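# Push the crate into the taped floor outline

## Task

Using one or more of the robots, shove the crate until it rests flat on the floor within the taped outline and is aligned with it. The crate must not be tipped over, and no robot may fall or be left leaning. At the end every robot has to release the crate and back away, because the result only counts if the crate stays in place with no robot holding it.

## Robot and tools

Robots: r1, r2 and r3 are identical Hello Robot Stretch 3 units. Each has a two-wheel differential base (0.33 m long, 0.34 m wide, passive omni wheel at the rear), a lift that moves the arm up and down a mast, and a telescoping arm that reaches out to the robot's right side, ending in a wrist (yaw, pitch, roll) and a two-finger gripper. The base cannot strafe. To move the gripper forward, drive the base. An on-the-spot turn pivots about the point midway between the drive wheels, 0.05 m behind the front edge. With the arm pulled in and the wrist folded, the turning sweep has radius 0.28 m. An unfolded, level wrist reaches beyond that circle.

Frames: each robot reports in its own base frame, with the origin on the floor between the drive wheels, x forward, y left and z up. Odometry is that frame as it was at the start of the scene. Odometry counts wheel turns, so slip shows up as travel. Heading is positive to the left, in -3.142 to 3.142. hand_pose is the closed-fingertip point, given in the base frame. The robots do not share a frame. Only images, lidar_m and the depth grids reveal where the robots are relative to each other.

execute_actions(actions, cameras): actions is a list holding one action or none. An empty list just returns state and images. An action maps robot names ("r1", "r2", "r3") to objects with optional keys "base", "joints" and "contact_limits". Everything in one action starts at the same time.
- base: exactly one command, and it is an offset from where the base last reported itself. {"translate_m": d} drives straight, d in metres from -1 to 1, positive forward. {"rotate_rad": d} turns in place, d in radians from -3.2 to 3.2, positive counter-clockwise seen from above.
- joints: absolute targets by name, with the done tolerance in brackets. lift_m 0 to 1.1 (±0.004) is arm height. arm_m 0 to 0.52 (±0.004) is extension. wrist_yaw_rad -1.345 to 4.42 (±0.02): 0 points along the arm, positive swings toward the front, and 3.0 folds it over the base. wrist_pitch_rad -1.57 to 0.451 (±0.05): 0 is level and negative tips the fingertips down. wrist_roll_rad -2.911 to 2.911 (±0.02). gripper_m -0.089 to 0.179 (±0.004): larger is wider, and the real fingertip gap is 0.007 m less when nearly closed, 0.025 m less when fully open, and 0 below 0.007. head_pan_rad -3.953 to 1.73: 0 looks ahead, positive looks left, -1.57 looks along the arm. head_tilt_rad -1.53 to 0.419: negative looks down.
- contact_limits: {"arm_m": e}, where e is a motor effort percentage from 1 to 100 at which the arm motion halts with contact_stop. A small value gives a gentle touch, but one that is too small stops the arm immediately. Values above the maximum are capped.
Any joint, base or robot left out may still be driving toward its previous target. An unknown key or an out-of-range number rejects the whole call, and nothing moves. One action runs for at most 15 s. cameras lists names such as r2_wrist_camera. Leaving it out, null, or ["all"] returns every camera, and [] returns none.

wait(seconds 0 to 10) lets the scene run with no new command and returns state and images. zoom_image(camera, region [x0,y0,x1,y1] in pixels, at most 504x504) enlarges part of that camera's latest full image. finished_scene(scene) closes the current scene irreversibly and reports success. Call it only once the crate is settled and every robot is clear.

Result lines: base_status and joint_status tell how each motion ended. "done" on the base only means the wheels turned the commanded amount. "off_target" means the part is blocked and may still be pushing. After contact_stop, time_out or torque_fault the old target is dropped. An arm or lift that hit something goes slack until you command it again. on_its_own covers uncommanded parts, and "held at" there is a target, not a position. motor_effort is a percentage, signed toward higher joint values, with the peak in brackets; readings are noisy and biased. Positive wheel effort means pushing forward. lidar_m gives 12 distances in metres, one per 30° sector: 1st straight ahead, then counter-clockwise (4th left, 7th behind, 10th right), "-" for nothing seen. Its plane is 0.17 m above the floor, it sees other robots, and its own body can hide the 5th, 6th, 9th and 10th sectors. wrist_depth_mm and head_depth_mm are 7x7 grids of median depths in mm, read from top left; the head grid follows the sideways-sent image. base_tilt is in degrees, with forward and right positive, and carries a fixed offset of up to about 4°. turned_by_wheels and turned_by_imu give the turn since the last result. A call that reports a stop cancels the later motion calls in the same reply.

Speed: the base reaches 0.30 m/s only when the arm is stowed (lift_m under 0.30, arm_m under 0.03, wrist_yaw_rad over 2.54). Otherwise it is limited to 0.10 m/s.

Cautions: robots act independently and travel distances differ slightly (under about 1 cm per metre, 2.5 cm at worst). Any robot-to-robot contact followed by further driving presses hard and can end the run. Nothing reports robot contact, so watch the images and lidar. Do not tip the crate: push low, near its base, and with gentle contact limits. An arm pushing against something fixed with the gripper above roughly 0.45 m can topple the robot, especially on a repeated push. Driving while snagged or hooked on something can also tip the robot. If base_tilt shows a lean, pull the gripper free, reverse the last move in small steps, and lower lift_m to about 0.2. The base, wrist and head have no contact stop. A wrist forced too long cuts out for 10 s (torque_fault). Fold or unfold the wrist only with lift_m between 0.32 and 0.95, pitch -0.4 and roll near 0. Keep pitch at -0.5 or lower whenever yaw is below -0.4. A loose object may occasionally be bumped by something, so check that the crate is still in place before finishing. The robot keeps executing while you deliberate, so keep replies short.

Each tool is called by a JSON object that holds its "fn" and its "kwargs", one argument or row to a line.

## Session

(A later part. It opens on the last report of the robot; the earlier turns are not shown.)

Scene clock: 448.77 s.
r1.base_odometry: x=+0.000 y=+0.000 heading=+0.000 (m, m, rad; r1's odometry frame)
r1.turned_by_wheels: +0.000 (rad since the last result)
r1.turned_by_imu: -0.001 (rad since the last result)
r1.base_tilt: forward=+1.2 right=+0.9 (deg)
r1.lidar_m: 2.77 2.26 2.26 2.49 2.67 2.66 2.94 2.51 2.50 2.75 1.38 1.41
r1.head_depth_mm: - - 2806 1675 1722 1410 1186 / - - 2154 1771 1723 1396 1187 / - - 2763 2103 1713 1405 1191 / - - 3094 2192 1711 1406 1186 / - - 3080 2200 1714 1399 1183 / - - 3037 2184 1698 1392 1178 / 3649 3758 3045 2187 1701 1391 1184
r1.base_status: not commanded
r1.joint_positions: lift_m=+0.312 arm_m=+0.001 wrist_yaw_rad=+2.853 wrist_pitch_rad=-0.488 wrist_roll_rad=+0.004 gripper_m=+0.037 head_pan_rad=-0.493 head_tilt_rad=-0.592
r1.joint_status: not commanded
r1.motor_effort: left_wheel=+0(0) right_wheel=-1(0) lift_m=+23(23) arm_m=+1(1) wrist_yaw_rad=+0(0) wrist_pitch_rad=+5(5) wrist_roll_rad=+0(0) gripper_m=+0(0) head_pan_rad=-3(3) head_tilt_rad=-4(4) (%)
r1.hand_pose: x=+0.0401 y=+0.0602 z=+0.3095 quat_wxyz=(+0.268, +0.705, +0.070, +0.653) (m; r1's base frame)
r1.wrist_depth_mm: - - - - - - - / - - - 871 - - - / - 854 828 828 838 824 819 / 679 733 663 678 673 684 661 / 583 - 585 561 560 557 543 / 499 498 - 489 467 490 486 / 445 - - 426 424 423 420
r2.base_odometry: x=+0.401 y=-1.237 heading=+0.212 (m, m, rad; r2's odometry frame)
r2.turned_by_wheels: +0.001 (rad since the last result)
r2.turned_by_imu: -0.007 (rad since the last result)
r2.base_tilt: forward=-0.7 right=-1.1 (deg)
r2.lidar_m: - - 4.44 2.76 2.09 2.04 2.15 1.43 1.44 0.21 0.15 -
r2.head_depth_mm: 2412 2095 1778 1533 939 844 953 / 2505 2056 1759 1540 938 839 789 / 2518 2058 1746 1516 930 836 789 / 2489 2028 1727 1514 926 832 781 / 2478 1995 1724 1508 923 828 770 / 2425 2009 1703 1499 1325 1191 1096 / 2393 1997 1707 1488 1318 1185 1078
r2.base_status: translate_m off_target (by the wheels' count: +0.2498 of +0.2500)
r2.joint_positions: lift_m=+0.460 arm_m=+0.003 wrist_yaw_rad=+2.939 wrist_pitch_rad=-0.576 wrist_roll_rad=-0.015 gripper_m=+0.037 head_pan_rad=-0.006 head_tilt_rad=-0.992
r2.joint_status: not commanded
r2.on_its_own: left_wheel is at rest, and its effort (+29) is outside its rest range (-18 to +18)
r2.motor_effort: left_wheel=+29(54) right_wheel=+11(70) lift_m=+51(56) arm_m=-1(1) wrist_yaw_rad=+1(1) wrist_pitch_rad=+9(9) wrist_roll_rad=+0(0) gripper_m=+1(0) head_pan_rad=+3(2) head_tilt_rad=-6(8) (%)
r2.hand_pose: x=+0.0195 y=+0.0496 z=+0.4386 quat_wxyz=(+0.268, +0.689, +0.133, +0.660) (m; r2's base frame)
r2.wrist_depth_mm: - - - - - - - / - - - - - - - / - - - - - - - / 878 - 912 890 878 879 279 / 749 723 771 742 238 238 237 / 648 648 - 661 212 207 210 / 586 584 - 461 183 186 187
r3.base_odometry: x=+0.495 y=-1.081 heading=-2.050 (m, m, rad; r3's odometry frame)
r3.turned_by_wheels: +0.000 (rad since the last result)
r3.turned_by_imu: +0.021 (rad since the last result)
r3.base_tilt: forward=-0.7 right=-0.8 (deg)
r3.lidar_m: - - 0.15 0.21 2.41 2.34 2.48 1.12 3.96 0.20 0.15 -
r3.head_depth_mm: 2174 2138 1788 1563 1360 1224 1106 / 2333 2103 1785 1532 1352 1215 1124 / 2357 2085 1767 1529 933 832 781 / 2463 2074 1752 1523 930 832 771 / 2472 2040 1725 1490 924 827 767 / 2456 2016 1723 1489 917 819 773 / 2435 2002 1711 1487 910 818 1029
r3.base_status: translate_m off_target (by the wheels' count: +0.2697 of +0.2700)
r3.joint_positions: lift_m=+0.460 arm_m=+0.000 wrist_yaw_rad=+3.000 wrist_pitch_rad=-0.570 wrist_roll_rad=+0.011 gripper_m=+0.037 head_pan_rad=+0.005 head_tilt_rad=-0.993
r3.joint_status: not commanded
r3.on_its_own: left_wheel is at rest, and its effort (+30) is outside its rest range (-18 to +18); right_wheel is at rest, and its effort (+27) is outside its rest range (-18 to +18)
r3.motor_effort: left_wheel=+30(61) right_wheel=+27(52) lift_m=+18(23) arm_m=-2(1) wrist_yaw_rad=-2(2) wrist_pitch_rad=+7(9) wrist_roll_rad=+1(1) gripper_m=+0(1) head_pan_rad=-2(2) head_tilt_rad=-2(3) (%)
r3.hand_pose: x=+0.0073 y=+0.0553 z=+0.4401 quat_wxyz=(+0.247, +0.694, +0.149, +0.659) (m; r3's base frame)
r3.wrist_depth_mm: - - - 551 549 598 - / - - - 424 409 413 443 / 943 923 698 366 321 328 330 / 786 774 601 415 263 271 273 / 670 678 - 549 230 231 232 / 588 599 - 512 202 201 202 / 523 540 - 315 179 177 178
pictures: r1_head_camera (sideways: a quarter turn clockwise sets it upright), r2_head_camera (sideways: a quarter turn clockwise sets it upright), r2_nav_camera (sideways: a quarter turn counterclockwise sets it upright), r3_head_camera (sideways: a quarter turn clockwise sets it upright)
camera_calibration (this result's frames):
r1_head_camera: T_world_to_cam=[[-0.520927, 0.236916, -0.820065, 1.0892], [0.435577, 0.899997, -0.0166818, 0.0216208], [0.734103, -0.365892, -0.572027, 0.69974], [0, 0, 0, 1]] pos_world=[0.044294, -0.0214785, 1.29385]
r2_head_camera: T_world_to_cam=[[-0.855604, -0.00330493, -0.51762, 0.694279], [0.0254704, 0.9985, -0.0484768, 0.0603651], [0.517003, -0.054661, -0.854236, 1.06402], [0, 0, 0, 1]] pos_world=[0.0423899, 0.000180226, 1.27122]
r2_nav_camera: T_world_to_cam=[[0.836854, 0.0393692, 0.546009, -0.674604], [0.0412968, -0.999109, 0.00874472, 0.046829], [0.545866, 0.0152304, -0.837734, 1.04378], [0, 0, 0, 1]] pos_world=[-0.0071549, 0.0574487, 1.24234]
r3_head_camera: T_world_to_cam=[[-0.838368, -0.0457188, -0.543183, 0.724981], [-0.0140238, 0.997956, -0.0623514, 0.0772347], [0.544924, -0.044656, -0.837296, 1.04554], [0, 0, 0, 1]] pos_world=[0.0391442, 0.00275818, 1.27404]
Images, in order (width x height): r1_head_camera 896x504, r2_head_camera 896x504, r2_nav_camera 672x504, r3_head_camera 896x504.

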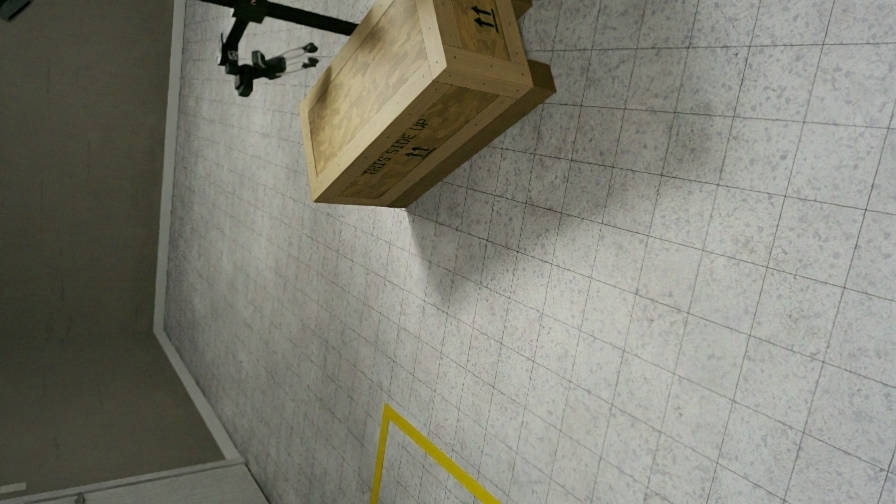

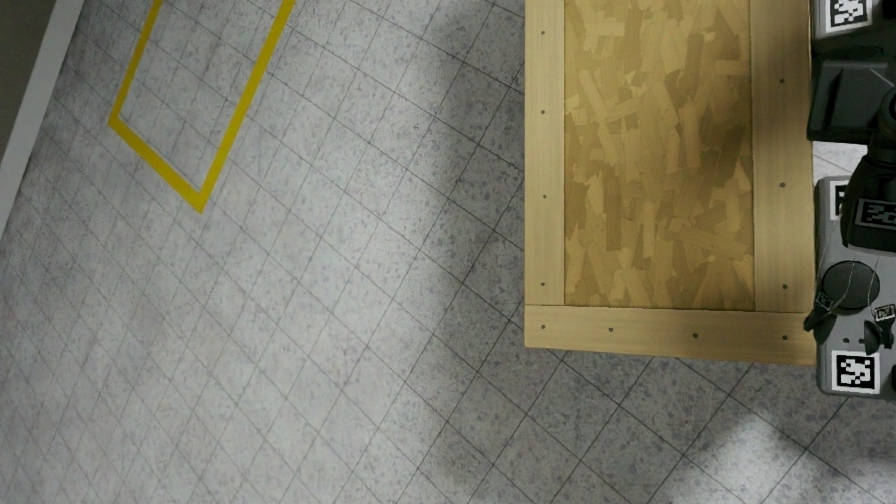

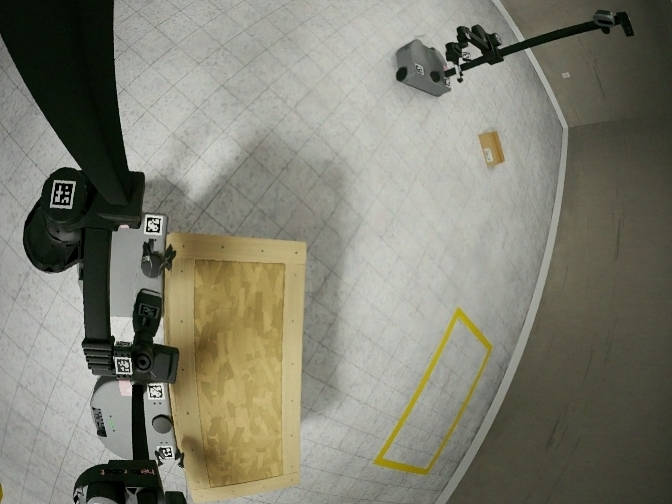

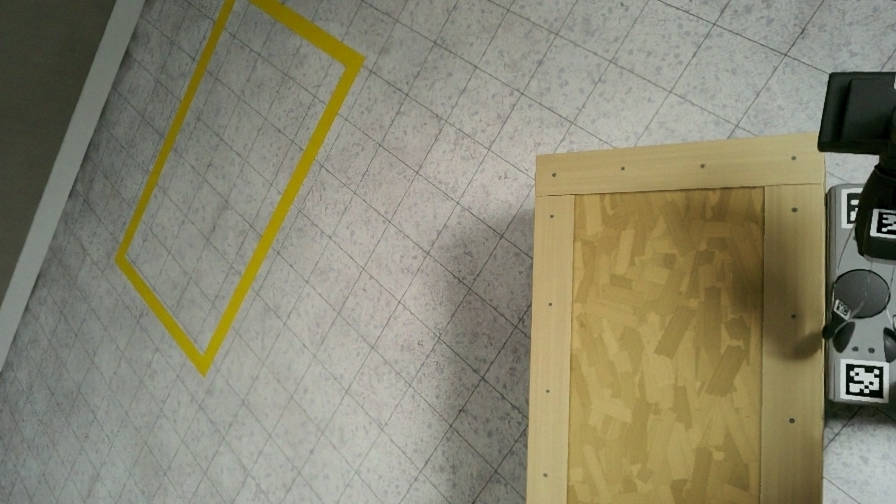

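{"fn": "execute_actions", "kwargs": {
  "actions": [
    {"r2":{"base":{"translate_m":0.2}},"r3":{"base":{"translate_m":0.2}}}
  ],
  "cameras": ["r2_head_camera","r1_head_camera"]
}}

Scene clock: 512.17 s.
r1.base_odometry: x=+0.000 y=+0.000 heading=+0.000 (m, m, rad; r1's odometry frame)
r1.turned_by_wheels: +0.000 (rad since the last result)
r1.turned_by_imu: -0.001 (rad since the last result)
r1.base_tilt: forward=+1.2 right=+0.9 (deg)
r1.lidar_m: 2.78 2.27 2.26 2.49 2.68 2.65 2.93 2.51 2.49 2.75 1.36 1.36
r1.head_depth_mm: - - 2837 1692 1726 1401 1183 / - - 2148 1730 1710 1399 1190 / - - 2230 2050 1722 1398 1181 / - - 3098 2208 1712 1404 1184 / - - 3069 2193 1706 1399 1185 / - - 3052 2174 1706 1390 1181 / 3572 3826 3040 2175 1699 1395 1178
r1.base_status: not commanded
r1.joint_positions: lift_m=+0.312 arm_m=+0.001 wrist_yaw_rad=+2.853 wrist_pitch_rad=-0.488 wrist_roll_rad=+0.004 gripper_m=+0.037 head_pan_rad=-0.493 head_tilt_rad=-0.592
r1.joint_status: not commanded
r1.motor_effort: left_wheel=+1(0) right_wheel=+0(1) lift_m=+22(23) arm_m=+1(1) wrist_yaw_rad=+1(1) wrist_pitch_rad=+5(5) wrist_roll_rad=+0(0) gripper_m=+0(0) head_pan_rad=-3(3) head_tilt_rad=-5(5) (%)
r1.hand_pose: x=+0.0401 y=+0.0602 z=+0.3095 quat_wxyz=(+0.268, +0.705, +0.070, +0.653) (m; r1's base frame)
r1.wrist_depth_mm: - - - - - - - / - - - 908 - - - / - 837 822 819 824 811 809 / 679 709 664 680 666 650 667 / 576 - 590 574 561 555 549 / 499 503 - 484 469 487 475 / 445 - - 428 428 426 418
r2.base_odometry: x=+0.597 y=-1.195 heading=+0.213 (m, m, rad; r2's odometry frame)
r2.turned_by_wheels: +0.001 (rad since the last result)
r2.turned_by_imu: +0.001 (rad since the last result)
r2.base_tilt: forward=-0.6 right=-1.2 (deg)
r2.lidar_m: - - 4.42 2.78 2.11 2.06 2.18 1.45 1.47 0.21 0.15 -
r2.head_depth_mm: 2409 2110 1779 1550 942 844 941 / 2492 2070 1746 1531 937 840 788 / 2502 2060 1750 1529 931 836 789 / 2497 2031 1739 1503 923 832 776 / 2461 2001 1726 1497 924 826 766 / 2412 2003 1710 1497 1327 1190 1094 / 2386 1990 1695 1491 1318 1186 1077
r2.base_status: translate_m off_target (by the wheels' count: +0.1997 of +0.2000)
r2.joint_positions: lift_m=+0.460 arm_m=+0.003 wrist_yaw_rad=+2.938 wrist_pitch_rad=-0.577 wrist_roll_rad=-0.015 gripper_m=+0.037 head_pan_rad=-0.006 head_tilt_rad=-0.992
r2.joint_status: not commanded
r2.on_its_own: left_wheel is at rest, and its effort (+47) is outside its rest range (-18 to +18); right_wheel is at rest, and its effort (+22) is outside its rest range (-18 to +18)
r2.motor_effort: left_wheel=+47(53) right_wheel=+22(47) lift_m=+51(51) arm_m=-1(1) wrist_yaw_rad=+1(1) wrist_pitch_rad=+9(9) wrist_roll_rad=+0(0) gripper_m=-1(0) head_pan_rad=+2(2) head_tilt_rad=-6(6) (%)
r2.hand_pose: x=+0.0195 y=+0.0495 z=+0.4385 quat_wxyz=(+0.268, +0.689, +0.134, +0.659) (m; r2's base frame)
r2.wrist_depth_mm: - - - - - - - / - - - - - - - / - - - - - - - / 876 - 884 878 875 893 276 / 763 718 787 752 237 236 235 / 650 643 - 649 213 207 210 / 584 582 - 470 182 186 186
r3.base_odometry: x=+0.403 y=-1.258 heading=-2.050 (m, m, rad; r3's odometry frame)
r3.turned_by_wheels: +0.000 (rad since the last result)
r3.turned_by_imu: +0.000 (rad since the last result)
r3.base_tilt: forward=-0.7 right=-0.9 (deg)
r3.lidar_m: - - 0.15 0.20 2.42 2.37 2.51 1.15 3.95 0.20 0.15 -
r3.head_depth_mm: 2162 2117 1783 1546 1373 1220 1105 / 2309 2107 1775 1535 1362 1213 1132 / 2372 2071 1761 1522 937 832 782 / 2486 2067 1733 1523 931 832 773 / 2461 2030 1734 1506 924 824 768 / 2484 2045 1729 1496 919 823 772 / 2427 2008 1698 1481 912 817 1022
r3.base_status: translate_m off_target (by the wheels' count: +0.1997 of +0.2000)
r3.joint_positions: lift_m=+0.460 arm_m=+0.000 wrist_yaw_rad=+3.000 wrist_pitch_rad=-0.570 wrist_roll_rad=+0.011 gripper_m=+0.037 head_pan_rad=+0.005 head_tilt_rad=-0.993
r3.joint_status: not commanded
r3.on_its_own: left_wheel is at rest, and its effort (+28) is outside its rest range (-18 to +18); right_wheel is at rest, and its effort (+28) is outside its rest range (-18 to +18)
r3.motor_effort: left_wheel=+28(64) right_wheel=+28(55) lift_m=+18(20) arm_m=-1(1) wrist_yaw_rad=+0(2) wrist_pitch_rad=+8(9) wrist_roll_rad=+1(1) gripper_m=+0(0) head_pan_rad=-1(1) head_tilt_rad=-2(2) (%)
r3.hand_pose: x=+0.0073 y=+0.0553 z=+0.4401 quat_wxyz=(+0.247, +0.694, +0.149, +0.659) (m; r3's base frame)
r3.wrist_depth_mm: - - - 548 551 601 - / - - - 429 408 413 439 / 942 930 696 362 323 328 333 / 795 793 587 414 263 270 273 / 669 682 - 549 228 230 233 / 597 591 - 513 203 200 203 / 523 543 - 286 179 177 179
pictures: r1_head_camera (sideways: a quarter turn clockwise sets it upright), r2_head_camera (sideways: a quarter turn clockwise sets it upright)
camera_calibration (this result's frames):
r1_head_camera: T_world_to_cam=[[-0.520926, 0.236918, -0.820065, 1.0892], [0.435581, 0.899995, -0.0166818, 0.0216208], [0.734102, -0.365895, -0.572028, 0.699741], [0, 0, 0, 1]] pos_world=[0.044294, -0.0214787, 1.29385]
r2_head_camera: T_world_to_cam=[[-0.855604, -0.00340893, -0.51762, 0.694279], [0.025349, 0.998503, -0.0484768, 0.0603659], [0.51701, -0.0545981, -0.854236, 1.06402], [0, 0, 0, 1]] pos_world=[0.0423899, 0.000184638, 1.27122]
Images, in order (width x height): r1_head_camera 896x504, r2_head_camera 896x504.

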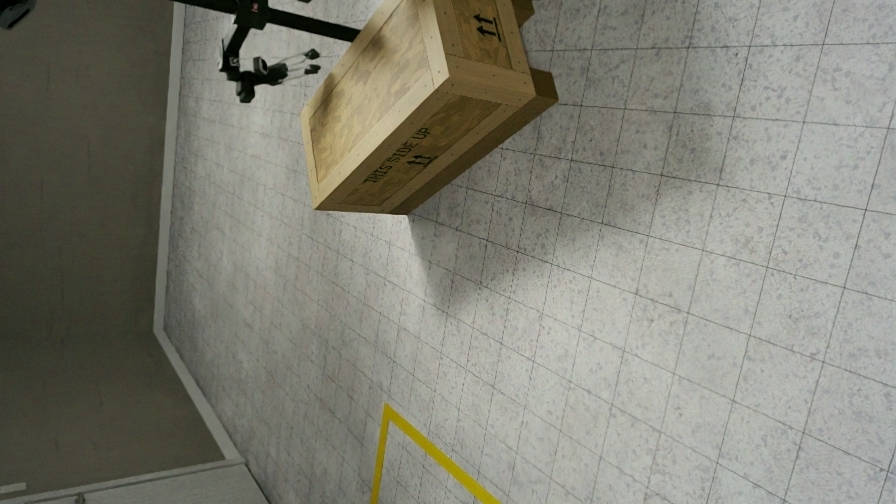

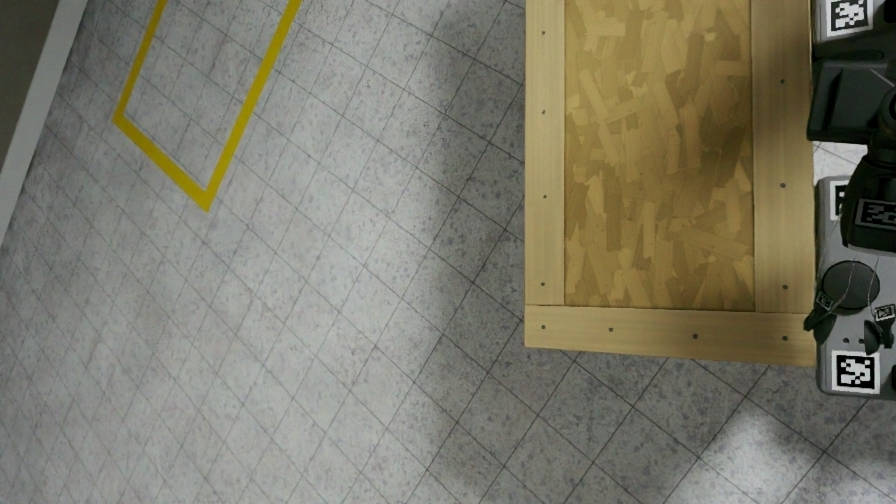

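{"fn": "execute_actions", "kwargs": {
  "actions": [
    {"r2":{"base":{"translate_m":0.2}},"r3":{"base":{"translate_m":-0.06}}}
  ],
  "cameras": ["r2_head_camera","r1_head_camera","r2_nav_camera"]
}}

Scene clock: 529.63 s.
r1.base_odometry: x=+0.000 y=+0.000 heading=+0.000 (m, m, rad; r1's odometry frame)
r1.turned_by_wheels: +0.000 (rad since the last result)
r1.turned_by_imu: -0.001 (rad since the last result)
r1.base_tilt: forward=+1.2 right=+0.9 (deg)
r1.lidar_m: 2.77 2.27 2.26 2.49 2.68 2.65 2.92 2.50 2.50 2.75 1.36 1.36
r1.head_depth_mm: - - 2316 1687 1730 1407 1185 / - - 2153 1729 1715 1401 1185 / - - 2208 2044 1710 1399 1185 / - - 3079 2211 1720 1401 1179 / - - 3071 2205 1704 1399 1179 / - - 3099 2189 1714 1395 1181 / 3624 3807 3063 2184 1692 1393 1177
r1.base_status: not commanded
r1.joint_positions: lift_m=+0.312 arm_m=+0.001 wrist_yaw_rad=+2.853 wrist_pitch_rad=-0.488 wrist_roll_rad=+0.004 gripper_m=+0.037 head_pan_rad=-0.493 head_tilt_rad=-0.592
r1.joint_status: not commanded
r1.motor_effort: left_wheel=+1(0) right_wheel=+0(1) lift_m=+22(23) arm_m=+1(1) wrist_yaw_rad=-1(1) wrist_pitch_rad=+6(5) wrist_roll_rad=+0(0) gripper_m=+0(0) head_pan_rad=-4(4) head_tilt_rad=-4(5) (%)
r1.hand_pose: x=+0.0401 y=+0.0602 z=+0.3095 quat_wxyz=(+0.268, +0.705, +0.070, +0.653) (m; r1's base frame)
r1.wrist_depth_mm: - - - - - - - / - - - 877 - - - / - 840 835 819 826 822 825 / 681 718 689 687 669 668 662 / 571 - 579 575 567 561 548 / 489 502 - 491 464 482 476 / 449 - - 435 422 421 422
r2.base_odometry: x=+0.792 y=-1.153 heading=+0.214 (m, m, rad; r2's odometry frame)
r2.turned_by_wheels: +0.001 (rad since the last result)
r2.turned_by_imu: -0.002 (rad since the last result)
r2.base_tilt: forward=-0.5 right=-1.1 (deg)
r2.lidar_m: - - 4.41 2.78 2.10 2.06 2.17 1.45 0.41 0.21 0.15 -
r2.head_depth_mm: 2417 2088 1771 1543 945 843 945 / 2480 2072 1759 1534 937 840 790 / 2516 2064 1750 1524 928 836 789 / 2501 2047 1747 1514 927 830 773 / 2471 2035 1724 1500 926 822 770 / 2420 2020 1722 1502 1331 1191 1094 / 2394 1978 1704 1491 1318 1185 1071
r2.base_status: translate_m off_target (by the wheels' count: +0.1997 of +0.2000)
r2.joint_positions: lift_m=+0.460 arm_m=+0.003 wrist_yaw_rad=+2.938 wrist_pitch_rad=-0.577 wrist_roll_rad=-0.015 gripper_m=+0.037 head_pan_rad=-0.006 head_tilt_rad=-0.992
r2.joint_status: not commanded
r2.on_its_own: left_wheel is at rest, and its effort (+46) is outside its rest range (-18 to +18); right_wheel is at rest, and its effort (+20) is outside its rest range (-18 to +18)
r2.motor_effort: left_wheel=+46(50) right_wheel=+20(53) lift_m=+51(51) arm_m=-1(1) wrist_yaw_rad=+1(1) wrist_pitch_rad=+9(9) wrist_roll_rad=+0(1) gripper_m=+1(0) head_pan_rad=+2(2) head_tilt_rad=-6(5) (%)
r2.hand_pose: x=+0.0195 y=+0.0495 z=+0.4385 quat_wxyz=(+0.268, +0.689, +0.134, +0.659) (m; r2's base frame)
r2.wrist_depth_mm: - - - - - - - / - - - - - - - / - - - - - - - / 878 - 878 883 886 882 273 / 766 722 768 753 237 238 239 / 653 645 - 662 213 208 209 / 587 577 - 471 182 185 187
r3.base_odometry: x=+0.431 y=-1.205 heading=-2.050 (m, m, rad; r3's odometry frame)
r3.turned_by_wheels: +0.000 (rad since the last result)
r3.turned_by_imu: -0.001 (rad since the last result)
r3.base_tilt: forward=-0.5 right=-0.8 (deg)
r3.lidar_m: - 0.15 0.16 0.44 2.37 2.32 2.45 1.09 3.94 3.30 0.16 0.15
r3.head_depth_mm: 2207 2132 1785 1553 1364 1220 1104 / 2349 2106 1770 1537 1351 1212 1128 / 2377 2080 1759 1525 934 838 1100 / 2516 2063 1733 1511 930 834 1096 / 2475 2035 1716 1498 925 828 1090 / 2453 2026 1706 1493 915 823 1071 / 2429 1998 1695 1481 909 818 1052
r3.base_status: done
r3.joint_positions: lift_m=+0.460 arm_m=+0.000 wrist_yaw_rad=+3.000 wrist_pitch_rad=-0.570 wrist_roll_rad=+0.011 gripper_m=+0.037 head_pan_rad=+0.005 head_tilt_rad=-0.993
r3.joint_status: not commanded
r3.motor_effort: left_wheel=+0(25) right_wheel=+1(27) lift_m=+18(18) arm_m=-2(1) wrist_yaw_rad=-1(1) wrist_pitch_rad=+8(8) wrist_roll_rad=+1(1) gripper_m=+0(0) head_pan_rad=-1(2) head_tilt_rad=-2(2) (%)
r3.hand_pose: x=+0.0073 y=+0.0553 z=+0.4401 quat_wxyz=(+0.247, +0.694, +0.149, +0.659) (m; r3's base frame)
r3.wrist_depth_mm: - - - 627 556 565 - / - - - 662 406 418 423 / 937 935 698 655 331 328 334 / 773 796 582 604 284 271 274 / 669 679 - 648 262 228 233 / 596 592 - 608 246 199 202 / 527 541 - 528 349 180 176
pictures: r1_head_camera (sideways: a quarter turn clockwise sets it upright), r2_head_camera (sideways: a quarter turn clockwise sets it upright), r2_nav_camera (sideways: a quarter turn counterclockwise sets it upright)
camera_calibration (this result's frames):
r1_head_camera: T_world_to_cam=[[-0.520925, 0.236919, -0.820065, 1.0892], [0.435582, 0.899994, -0.0166818, 0.0216208], [0.734101, -0.365896, -0.572028, 0.699741], [0, 0, 0, 1]] pos_world=[0.0442939, -0.0214787, 1.29385]
r2_head_camera: T_world_to_cam=[[-0.855604, -0.00340891, -0.51762, 0.694279], [0.0253491, 0.998503, -0.0484768, 0.0603659], [0.51701, -0.0545981, -0.854236, 1.06402], [0, 0, 0, 1]] pos_world=[0.0423899, 0.000184637, 1.27122]
r2_nav_camera: T_world_to_cam=[[0.836849, 0.0394709, 0.546009, -0.674603], [0.0414182, -0.999104, 0.00874472, 0.0468283], [0.545865, 0.0152967, -0.837734, 1.04378], [0, 0, 0, 1]] pos_world=[-0.00716189, 0.0574471, 1.24234]
Images, in order (width x height): r1_head_camera 896x504, r2_head_camera 896x504, r2_nav_camera 672x504.

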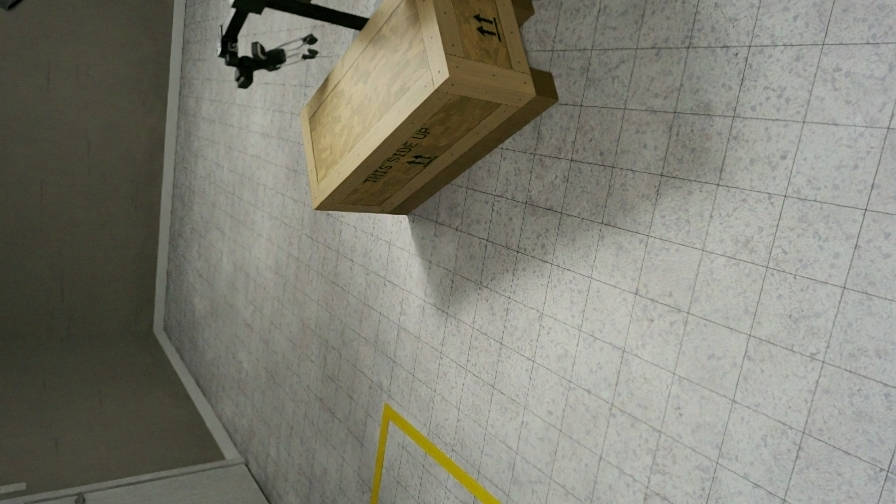

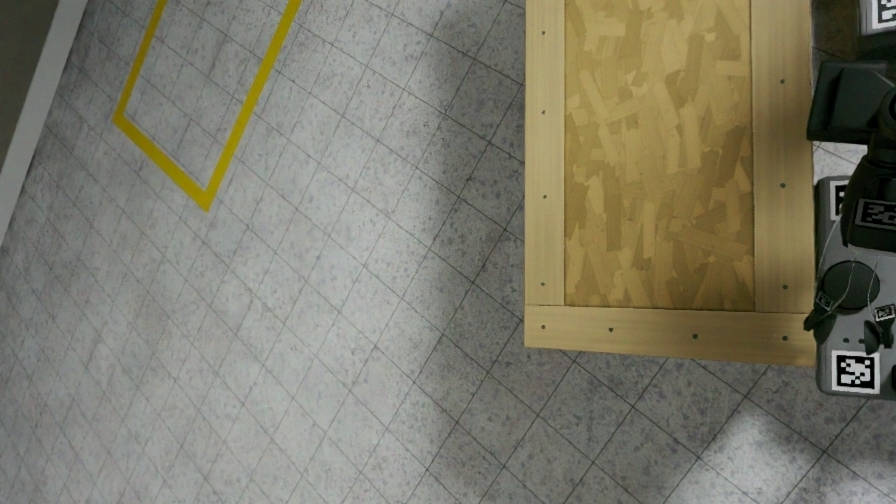

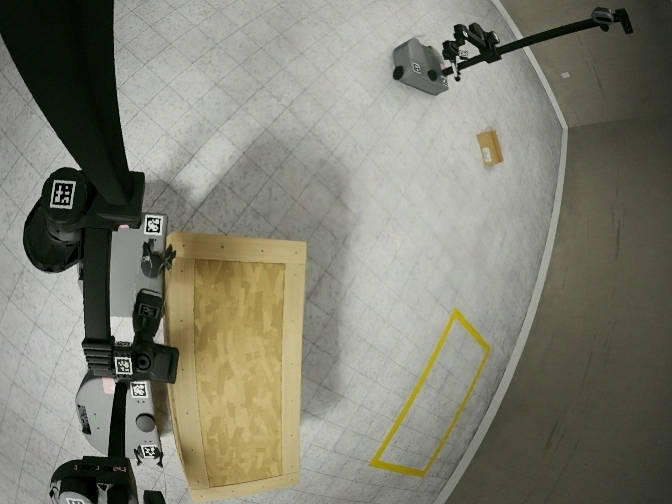

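{"fn": "execute_actions", "kwargs": {
  "actions": [
    {"r2":{"base":{"translate_m":-0.65},"joints":{"lift_m":0.28}},"r3":{"base":{"translate_m":-0.35},"joints":{"lift_m":0.28}},"r1":{"base":{"rotate_rad":-1.19},"joints":{"lift_m":0.28,"head_pan_rad":0.0,"head_tilt_rad":-0.8}}}
  ],
  "cameras": []
}}

{"fn": "execute_actions", "kwargs": {
  "actions": [
    {"r2":{"base":{"rotate_rad":-1.58}},"r3":{"base":{"rotate_rad":-1.59}},"r1":{"base":{"translate_m":1.0}}}
  ],
  "cameras": ["r1_nav_camera","r2_nav_camera","r3_nav_camera"]
}}

Scene clock: 610.37 s.
r1.base_odometry: x=+0.000 y=+0.000 heading=-1.190 (m, m, rad; r1's odometry frame)
r1.turned_by_wheels: -1.190 (rad since the last result)
r1.turned_by_imu: -1.198 (rad since the last result)
r1.base_tilt: forward=+1.2 right=+0.8 (deg)
r1.lidar_m: 1.54 1.36 3.10 2.32 2.29 2.37 2.73 2.66 2.77 2.57 2.49 2.61
r1.head_depth_mm: 3076 2822 2160 1749 1468 1267 1113 / 3459 2826 2167 1743 1475 1266 1105 / 3825 2710 2159 1742 1465 1260 1116 / - 2351 2146 1738 1465 1269 1109 / - 2701 2073 1741 1467 1267 1110 / 3411 2361 1678 1738 1474 1264 1110 / - 2706 1608 1743 1461 1267 1107
r1.base_status: done
r1.joint_positions: lift_m=+0.280 arm_m=+0.001 wrist_yaw_rad=+2.853 wrist_pitch_rad=-0.488 wrist_roll_rad=+0.004 gripper_m=+0.037 head_pan_rad=-0.007 head_tilt_rad=-0.790
r1.joint_status: all done
r1.motor_effort: left_wheel=+3(13) right_wheel=-2(9) lift_m=+20(22) arm_m=+1(1) wrist_yaw_rad=-1(0) wrist_pitch_rad=+5(5) wrist_roll_rad=+0(0) gripper_m=+0(1) head_pan_rad=+4(35) head_tilt_rad=-5(27) (%)
r1.hand_pose: x=+0.0401 y=+0.0601 z=+0.2774 quat_wxyz=(+0.268, +0.705, +0.070, +0.653) (m; r1's base frame)
r1.wrist_depth_mm: - - - - - - - / - - - - - 980 977 / - 804 753 763 764 744 757 / 618 654 620 624 607 614 598 / 531 - 542 518 530 520 508 / 472 - - 447 440 439 446 / - - - 403 401 400 391
r2.base_odometry: x=+0.157 y=-1.290 heading=+0.214 (m, m, rad; r2's odometry frame)
r2.turned_by_wheels: +0.000 (rad since the last result)
r2.turned_by_imu: -0.005 (rad since the last result)
r2.base_tilt: forward=-0.7 right=-1.2 (deg)
r2.lidar_m: 0.70 2.22 4.70 2.05 1.55 1.51 1.59 2.27 1.06 4.31 0.43 0.73
r2.head_depth_mm: 2552 2106 1230 1300 1361 1080 1062 / 2537 2068 1214 1292 1359 1199 1110 / 2482 2053 1211 1286 1346 1205 1128 / 2471 2042 1200 1276 1340 1207 1117 / 2452 2029 1248 1424 1327 1193 1115 / 2437 1997 1717 1498 1323 1194 1086 / 2407 2010 1700 1482 1318 1184 1076
r2.base_status: done
r2.joint_positions: lift_m=+0.280 arm_m=+0.003 wrist_yaw_rad=+2.938 wrist_pitch_rad=-0.577 wrist_roll_rad=-0.015 gripper_m=+0.037 head_pan_rad=-0.006 head_tilt_rad=-0.992
r2.joint_status: all done
r2.motor_effort: left_wheel=+1(41) right_wheel=-1(19) lift_m=+27(49) arm_m=-1(1) wrist_yaw_rad=+1(0) wrist_pitch_rad=+9(9) wrist_roll_rad=+0(0) gripper_m=+0(1) head_pan_rad=+2(2) head_tilt_rad=-6(6) (%)
r2.hand_pose: x=+0.0195 y=+0.0495 z=+0.2592 quat_wxyz=(+0.268, +0.689, +0.134, +0.659) (m; r2's base frame)
r2.wrist_depth_mm: - - - - - - - / 870 932 915 929 937 905 905 / 725 - 739 723 734 710 721 / 605 - 605 598 606 593 603 / 512 502 532 533 522 515 508 / 468 - - - 459 446 451 / - - - - 390 400 401
r3.base_odometry: x=+0.592 y=-0.894 heading=-2.050 (m, m, rad; r3's odometry frame)
r3.turned_by_wheels: +0.000 (rad since the last result)
r3.turned_by_imu: -0.002 (rad since the last result)
r3.base_tilt: forward=-0.7 right=-0.7 (deg)
r3.lidar_m: 0.46 0.48 0.65 2.71 2.07 2.03 2.15 0.79 3.73 3.69 2.79 0.48
r3.head_depth_mm: 2444 2138 1806 1543 1366 1216 1101 / 2483 2098 1786 1542 1366 1219 1116 / 2555 2076 1756 1073 1287 1201 1120 / 2498 2046 1737 1051 1177 1205 1116 / 2508 2059 1739 1045 1183 1192 1109 / 2446 2003 1698 1035 1187 1181 1090 / 2433 2000 1702 1030 1191 1177 1065
r3.base_status: done
r3.joint_positions: lift_m=+0.280 arm_m=+0.000 wrist_yaw_rad=+3.000 wrist_pitch_rad=-0.570 wrist_roll_rad=+0.011 gripper_m=+0.037 head_pan_rad=+0.005 head_tilt_rad=-0.993
r3.joint_status: all done
r3.motor_effort: left_wheel=+0(6) right_wheel=+1(4) lift_m=+12(16) arm_m=-1(2) wrist_yaw_rad=+0(0) wrist_pitch_rad=+8(8) wrist_roll_rad=+1(1) gripper_m=+0(0) head_pan_rad=-1(0) head_tilt_rad=-2(2) (%)
r3.hand_pose: x=+0.0073 y=+0.0553 z=+0.2605 quat_wxyz=(+0.247, +0.694, +0.149, +0.659) (m; r3's base frame)
r3.wrist_depth_mm: - - - - - 613 445 / 484 - 851 825 851 619 448 / 440 459 664 670 679 635 451 / 497 514 551 559 568 580 462 / 470 491 - - 494 489 467 / - - - - 436 427 426 / - - - - 376 380 385
pictures: none
No camera images: the call's "cameras" was empty. Leave "cameras" out to get every camera's image.

Scene clock: 615.47 s.
r1.base_odometry: x=+0.372 y=-0.928 heading=-1.190 (m, m, rad; r1's odometry frame)
r1.turned_by_wheels: +0.000 (rad since the last result)
r1.turned_by_imu: +0.003 (rad since the last result)
r1.base_tilt: forward=+1.2 right=+0.9 (deg)
r1.lidar_m: 1.09 0.61 0.58 2.80 2.76 2.86 3.62 3.52 2.79 2.08 2.03 2.12
r1.head_depth_mm: 2476 2611 2166 1735 1474 1263 1110 / 2871 2823 2164 1742 1468 1266 1107 / 3372 2819 2023 1654 1462 1265 1117 / 3688 2677 1277 1567 1464 1265 1109 / 3803 2700 2136 1702 1462 1262 1111 / - 2582 2158 1673 1464 1265 1107 / - 2448 1648 1615 1061 1173 1108
r1.base_status: done
r1.joint_positions: lift_m=+0.280 arm_m=+0.001 wrist_yaw_rad=+2.853 wrist_pitch_rad=-0.488 wrist_roll_rad=+0.004 gripper_m=+0.037 head_pan_rad=-0.007 head_tilt_rad=-0.791
r1.joint_status: not commanded
r1.motor_effort: left_wheel=+2(14) right_wheel=-2(4) lift_m=+20(21) arm_m=+1(1) wrist_yaw_rad=+0(1) wrist_pitch_rad=+5(6) wrist_roll_rad=+0(0) gripper_m=+1(1) head_pan_rad=+4(4) head_tilt_rad=-6(5) (%)
r1.hand_pose: x=+0.0400 y=+0.0601 z=+0.2773 quat_wxyz=(+0.269, +0.705, +0.070, +0.653) (m; r1's base frame)
r1.wrist_depth_mm: - - - - 571 542 543 / - - - - 629 589 897 / - 777 771 767 716 689 731 / 630 655 625 630 621 607 613 / 518 - 545 522 522 513 507 / 468 - - 448 439 447 442 / - - - 407 396 395 392
r2.base_odometry: x=+0.157 y=-1.290 heading=-1.366 (m, m, rad; r2's odometry frame)
r2.turned_by_wheels: -1.580 (rad since the last result)
r2.turned_by_imu: -1.568 (rad since the last result)
r2.base_tilt: forward=-0.6 right=-1.2 (deg)
r2.lidar_m: 4.27 0.58 0.73 0.70 4.84 4.69 2.06 1.55 1.51 1.59 2.27 1.06
r2.head_depth_mm: 2506 2093 1580 1532 1362 1223 1106 / 2532 2067 1580 1535 1360 1214 1118 / 2507 2061 1757 1520 1346 1200 1127 / 2454 2046 1736 1512 1337 1195 1125 / 2432 2026 1721 1444 1220 1194 1116 / 2445 2002 1704 1488 1153 1155 1096 / 2398 1989 1696 1474 1110 1168 1075
r2.base_status: done
r2.joint_positions: lift_m=+0.280 arm_m=+0.003 wrist_yaw_rad=+2.938 wrist_pitch_rad=-0.577 wrist_roll_rad=-0.015 gripper_m=+0.037 head_pan_rad=-0.006 head_tilt_rad=-0.992
r2.joint_status: not commanded
r2.motor_effort: left_wheel=+2(10) right_wheel=-3(9) lift_m=+27(28) arm_m=-1(1) wrist_yaw_rad=+1(0) wrist_pitch_rad=+9(9) wrist_roll_rad=-1(0) gripper_m=-1(1) head_pan_rad=+2(3) head_tilt_rad=-6(6) (%)
r2.hand_pose: x=+0.0195 y=+0.0495 z=+0.2592 quat_wxyz=(+0.268, +0.689, +0.134, +0.659) (m; r2's base frame)
r2.wrist_depth_mm: - - 694 755 809 858 - / 875 905 757 834 858 539 535 / 738 - 730 722 732 464 426 / 604 - 611 603 580 436 362 / 511 504 530 531 512 438 370 / 467 - - - 459 446 418 / - - - - 389 398 397
r3.base_odometry: x=+0.592 y=-0.894 heading=+2.644 (m, m, rad; r3's odometry frame)
r3.turned_by_wheels: -1.590 (rad since the last result)
r3.turned_by_imu: -1.566 (rad since the last result)
r3.base_tilt: forward=-0.6 right=-0.9 (deg)
r3.lidar_m: 3.72 2.79 0.48 0.46 0.48 0.65 0.61 0.57 2.03 2.14 0.79 3.74
r3.head_depth_mm: 2638 2142 1804 1557 1368 1221 1104 / 2588 2108 1774 1552 1348 1212 1116 / 2565 2081 1762 1526 1352 1202 1120 / 2481 2047 1747 1513 1334 1197 1110 / 2444 2030 1734 1498 1337 1191 1107 / 2442 2010 1712 1492 1327 1183 1088 / 2428 1996 1706 1473 1318 1181 1067
r3.base_status: done
r3.joint_positions: lift_m=+0.280 arm_m=+0.000 wrist_yaw_rad=+3.000 wrist_pitch_rad=-0.570 wrist_roll_rad=+0.011 gripper_m=+0.037 head_pan_rad=+0.005 head_tilt_rad=-0.993
r3.joint_status: not commanded
r3.motor_effort: left_wheel=+1(8) right_wheel=-1(6) lift_m=+12(12) arm_m=-2(1) wrist_yaw_rad=+1(0) wrist_pitch_rad=+8(8) wrist_roll_rad=+1(1) gripper_m=+0(1) head_pan_rad=-1(0) head_tilt_rad=-2(2) (%)
r3.hand_pose: x=+0.0073 y=+0.0553 z=+0.2605 quat_wxyz=(+0.247, +0.694, +0.149, +0.659) (m; r3's base frame)
r3.wrist_depth_mm: 410 - 453 475 - - - / 457 - 509 524 811 868 906 / 500 527 573 596 689 696 714 / 545 540 557 566 568 572 582 / 465 487 - - 488 489 499 / - - - - 438 431 427 / - - - - 377 377 381
pictures: r1_nav_camera (sideways: a quarter turn counterclockwise sets it upright), r2_nav_camera (sideways: a quarter turn counterclockwise sets it upright), r3_nav_camera (sideways: a quarter turn counterclockwise sets it upright)
camera_calibration (this result's frames):
r1_nav_camera: T_world_to_cam=[[0.702576, 0.0301553, 0.71097, -0.892549], [-0.0153856, -0.998224, 0.057543, -0.0199188], [0.711443, -0.0513671, -0.700864, 0.865114], [0, 0, 0, 1]] pos_world=[0.0112973, 0.05147, 1.24205]
r2_nav_camera: T_world_to_cam=[[0.836849, 0.0394712, 0.546009, -0.674604], [0.0414186, -0.999104, 0.00874472, 0.0468283], [0.545865, 0.0152969, -0.837734, 1.04378], [0, 0, 0, 1]] pos_world=[-0.0071619, 0.0574471, 1.24234]
r3_nav_camera: T_world_to_cam=[[0.830801, -0.00322423, 0.556561, -0.682015], [0.0340364, -0.997817, -0.056588, 0.117908], [0.555528, 0.0659567, -0.828878, 1.03139], [0, 0, 0, 1]] pos_world=[-0.0103593, 0.0474253, 1.24115]
Images, in order (width x height): r1_nav_camera 672x504, r2_nav_camera 672x504, r3_nav_camera 672x504.

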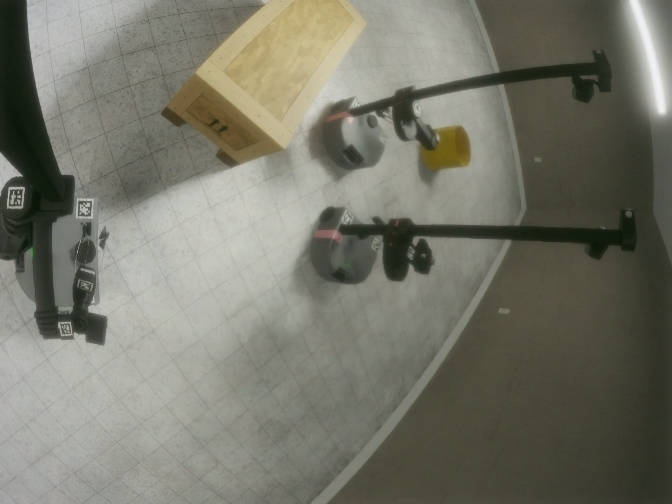

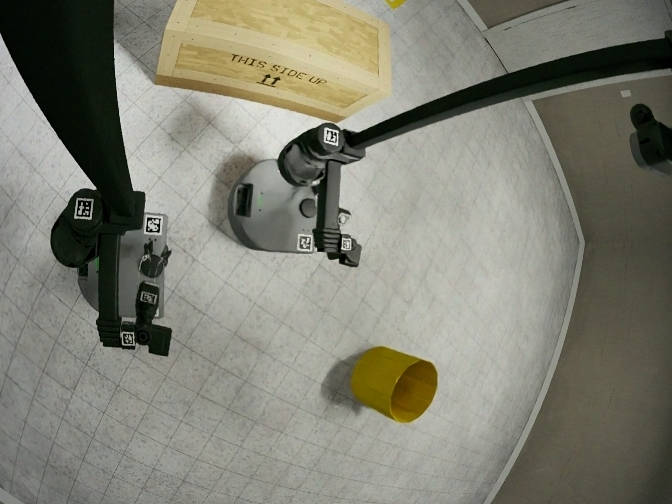

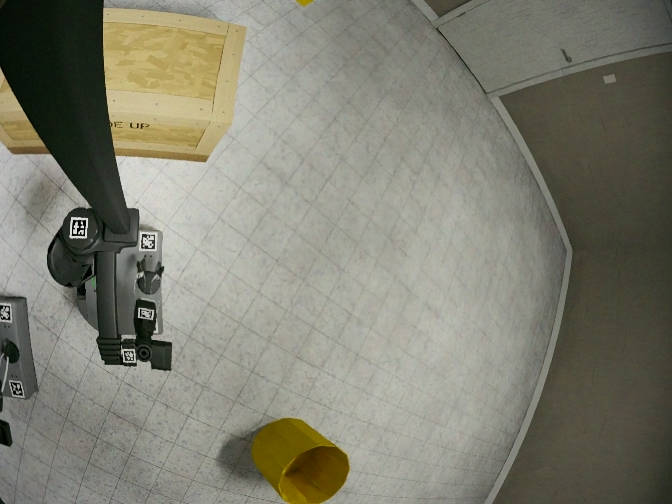

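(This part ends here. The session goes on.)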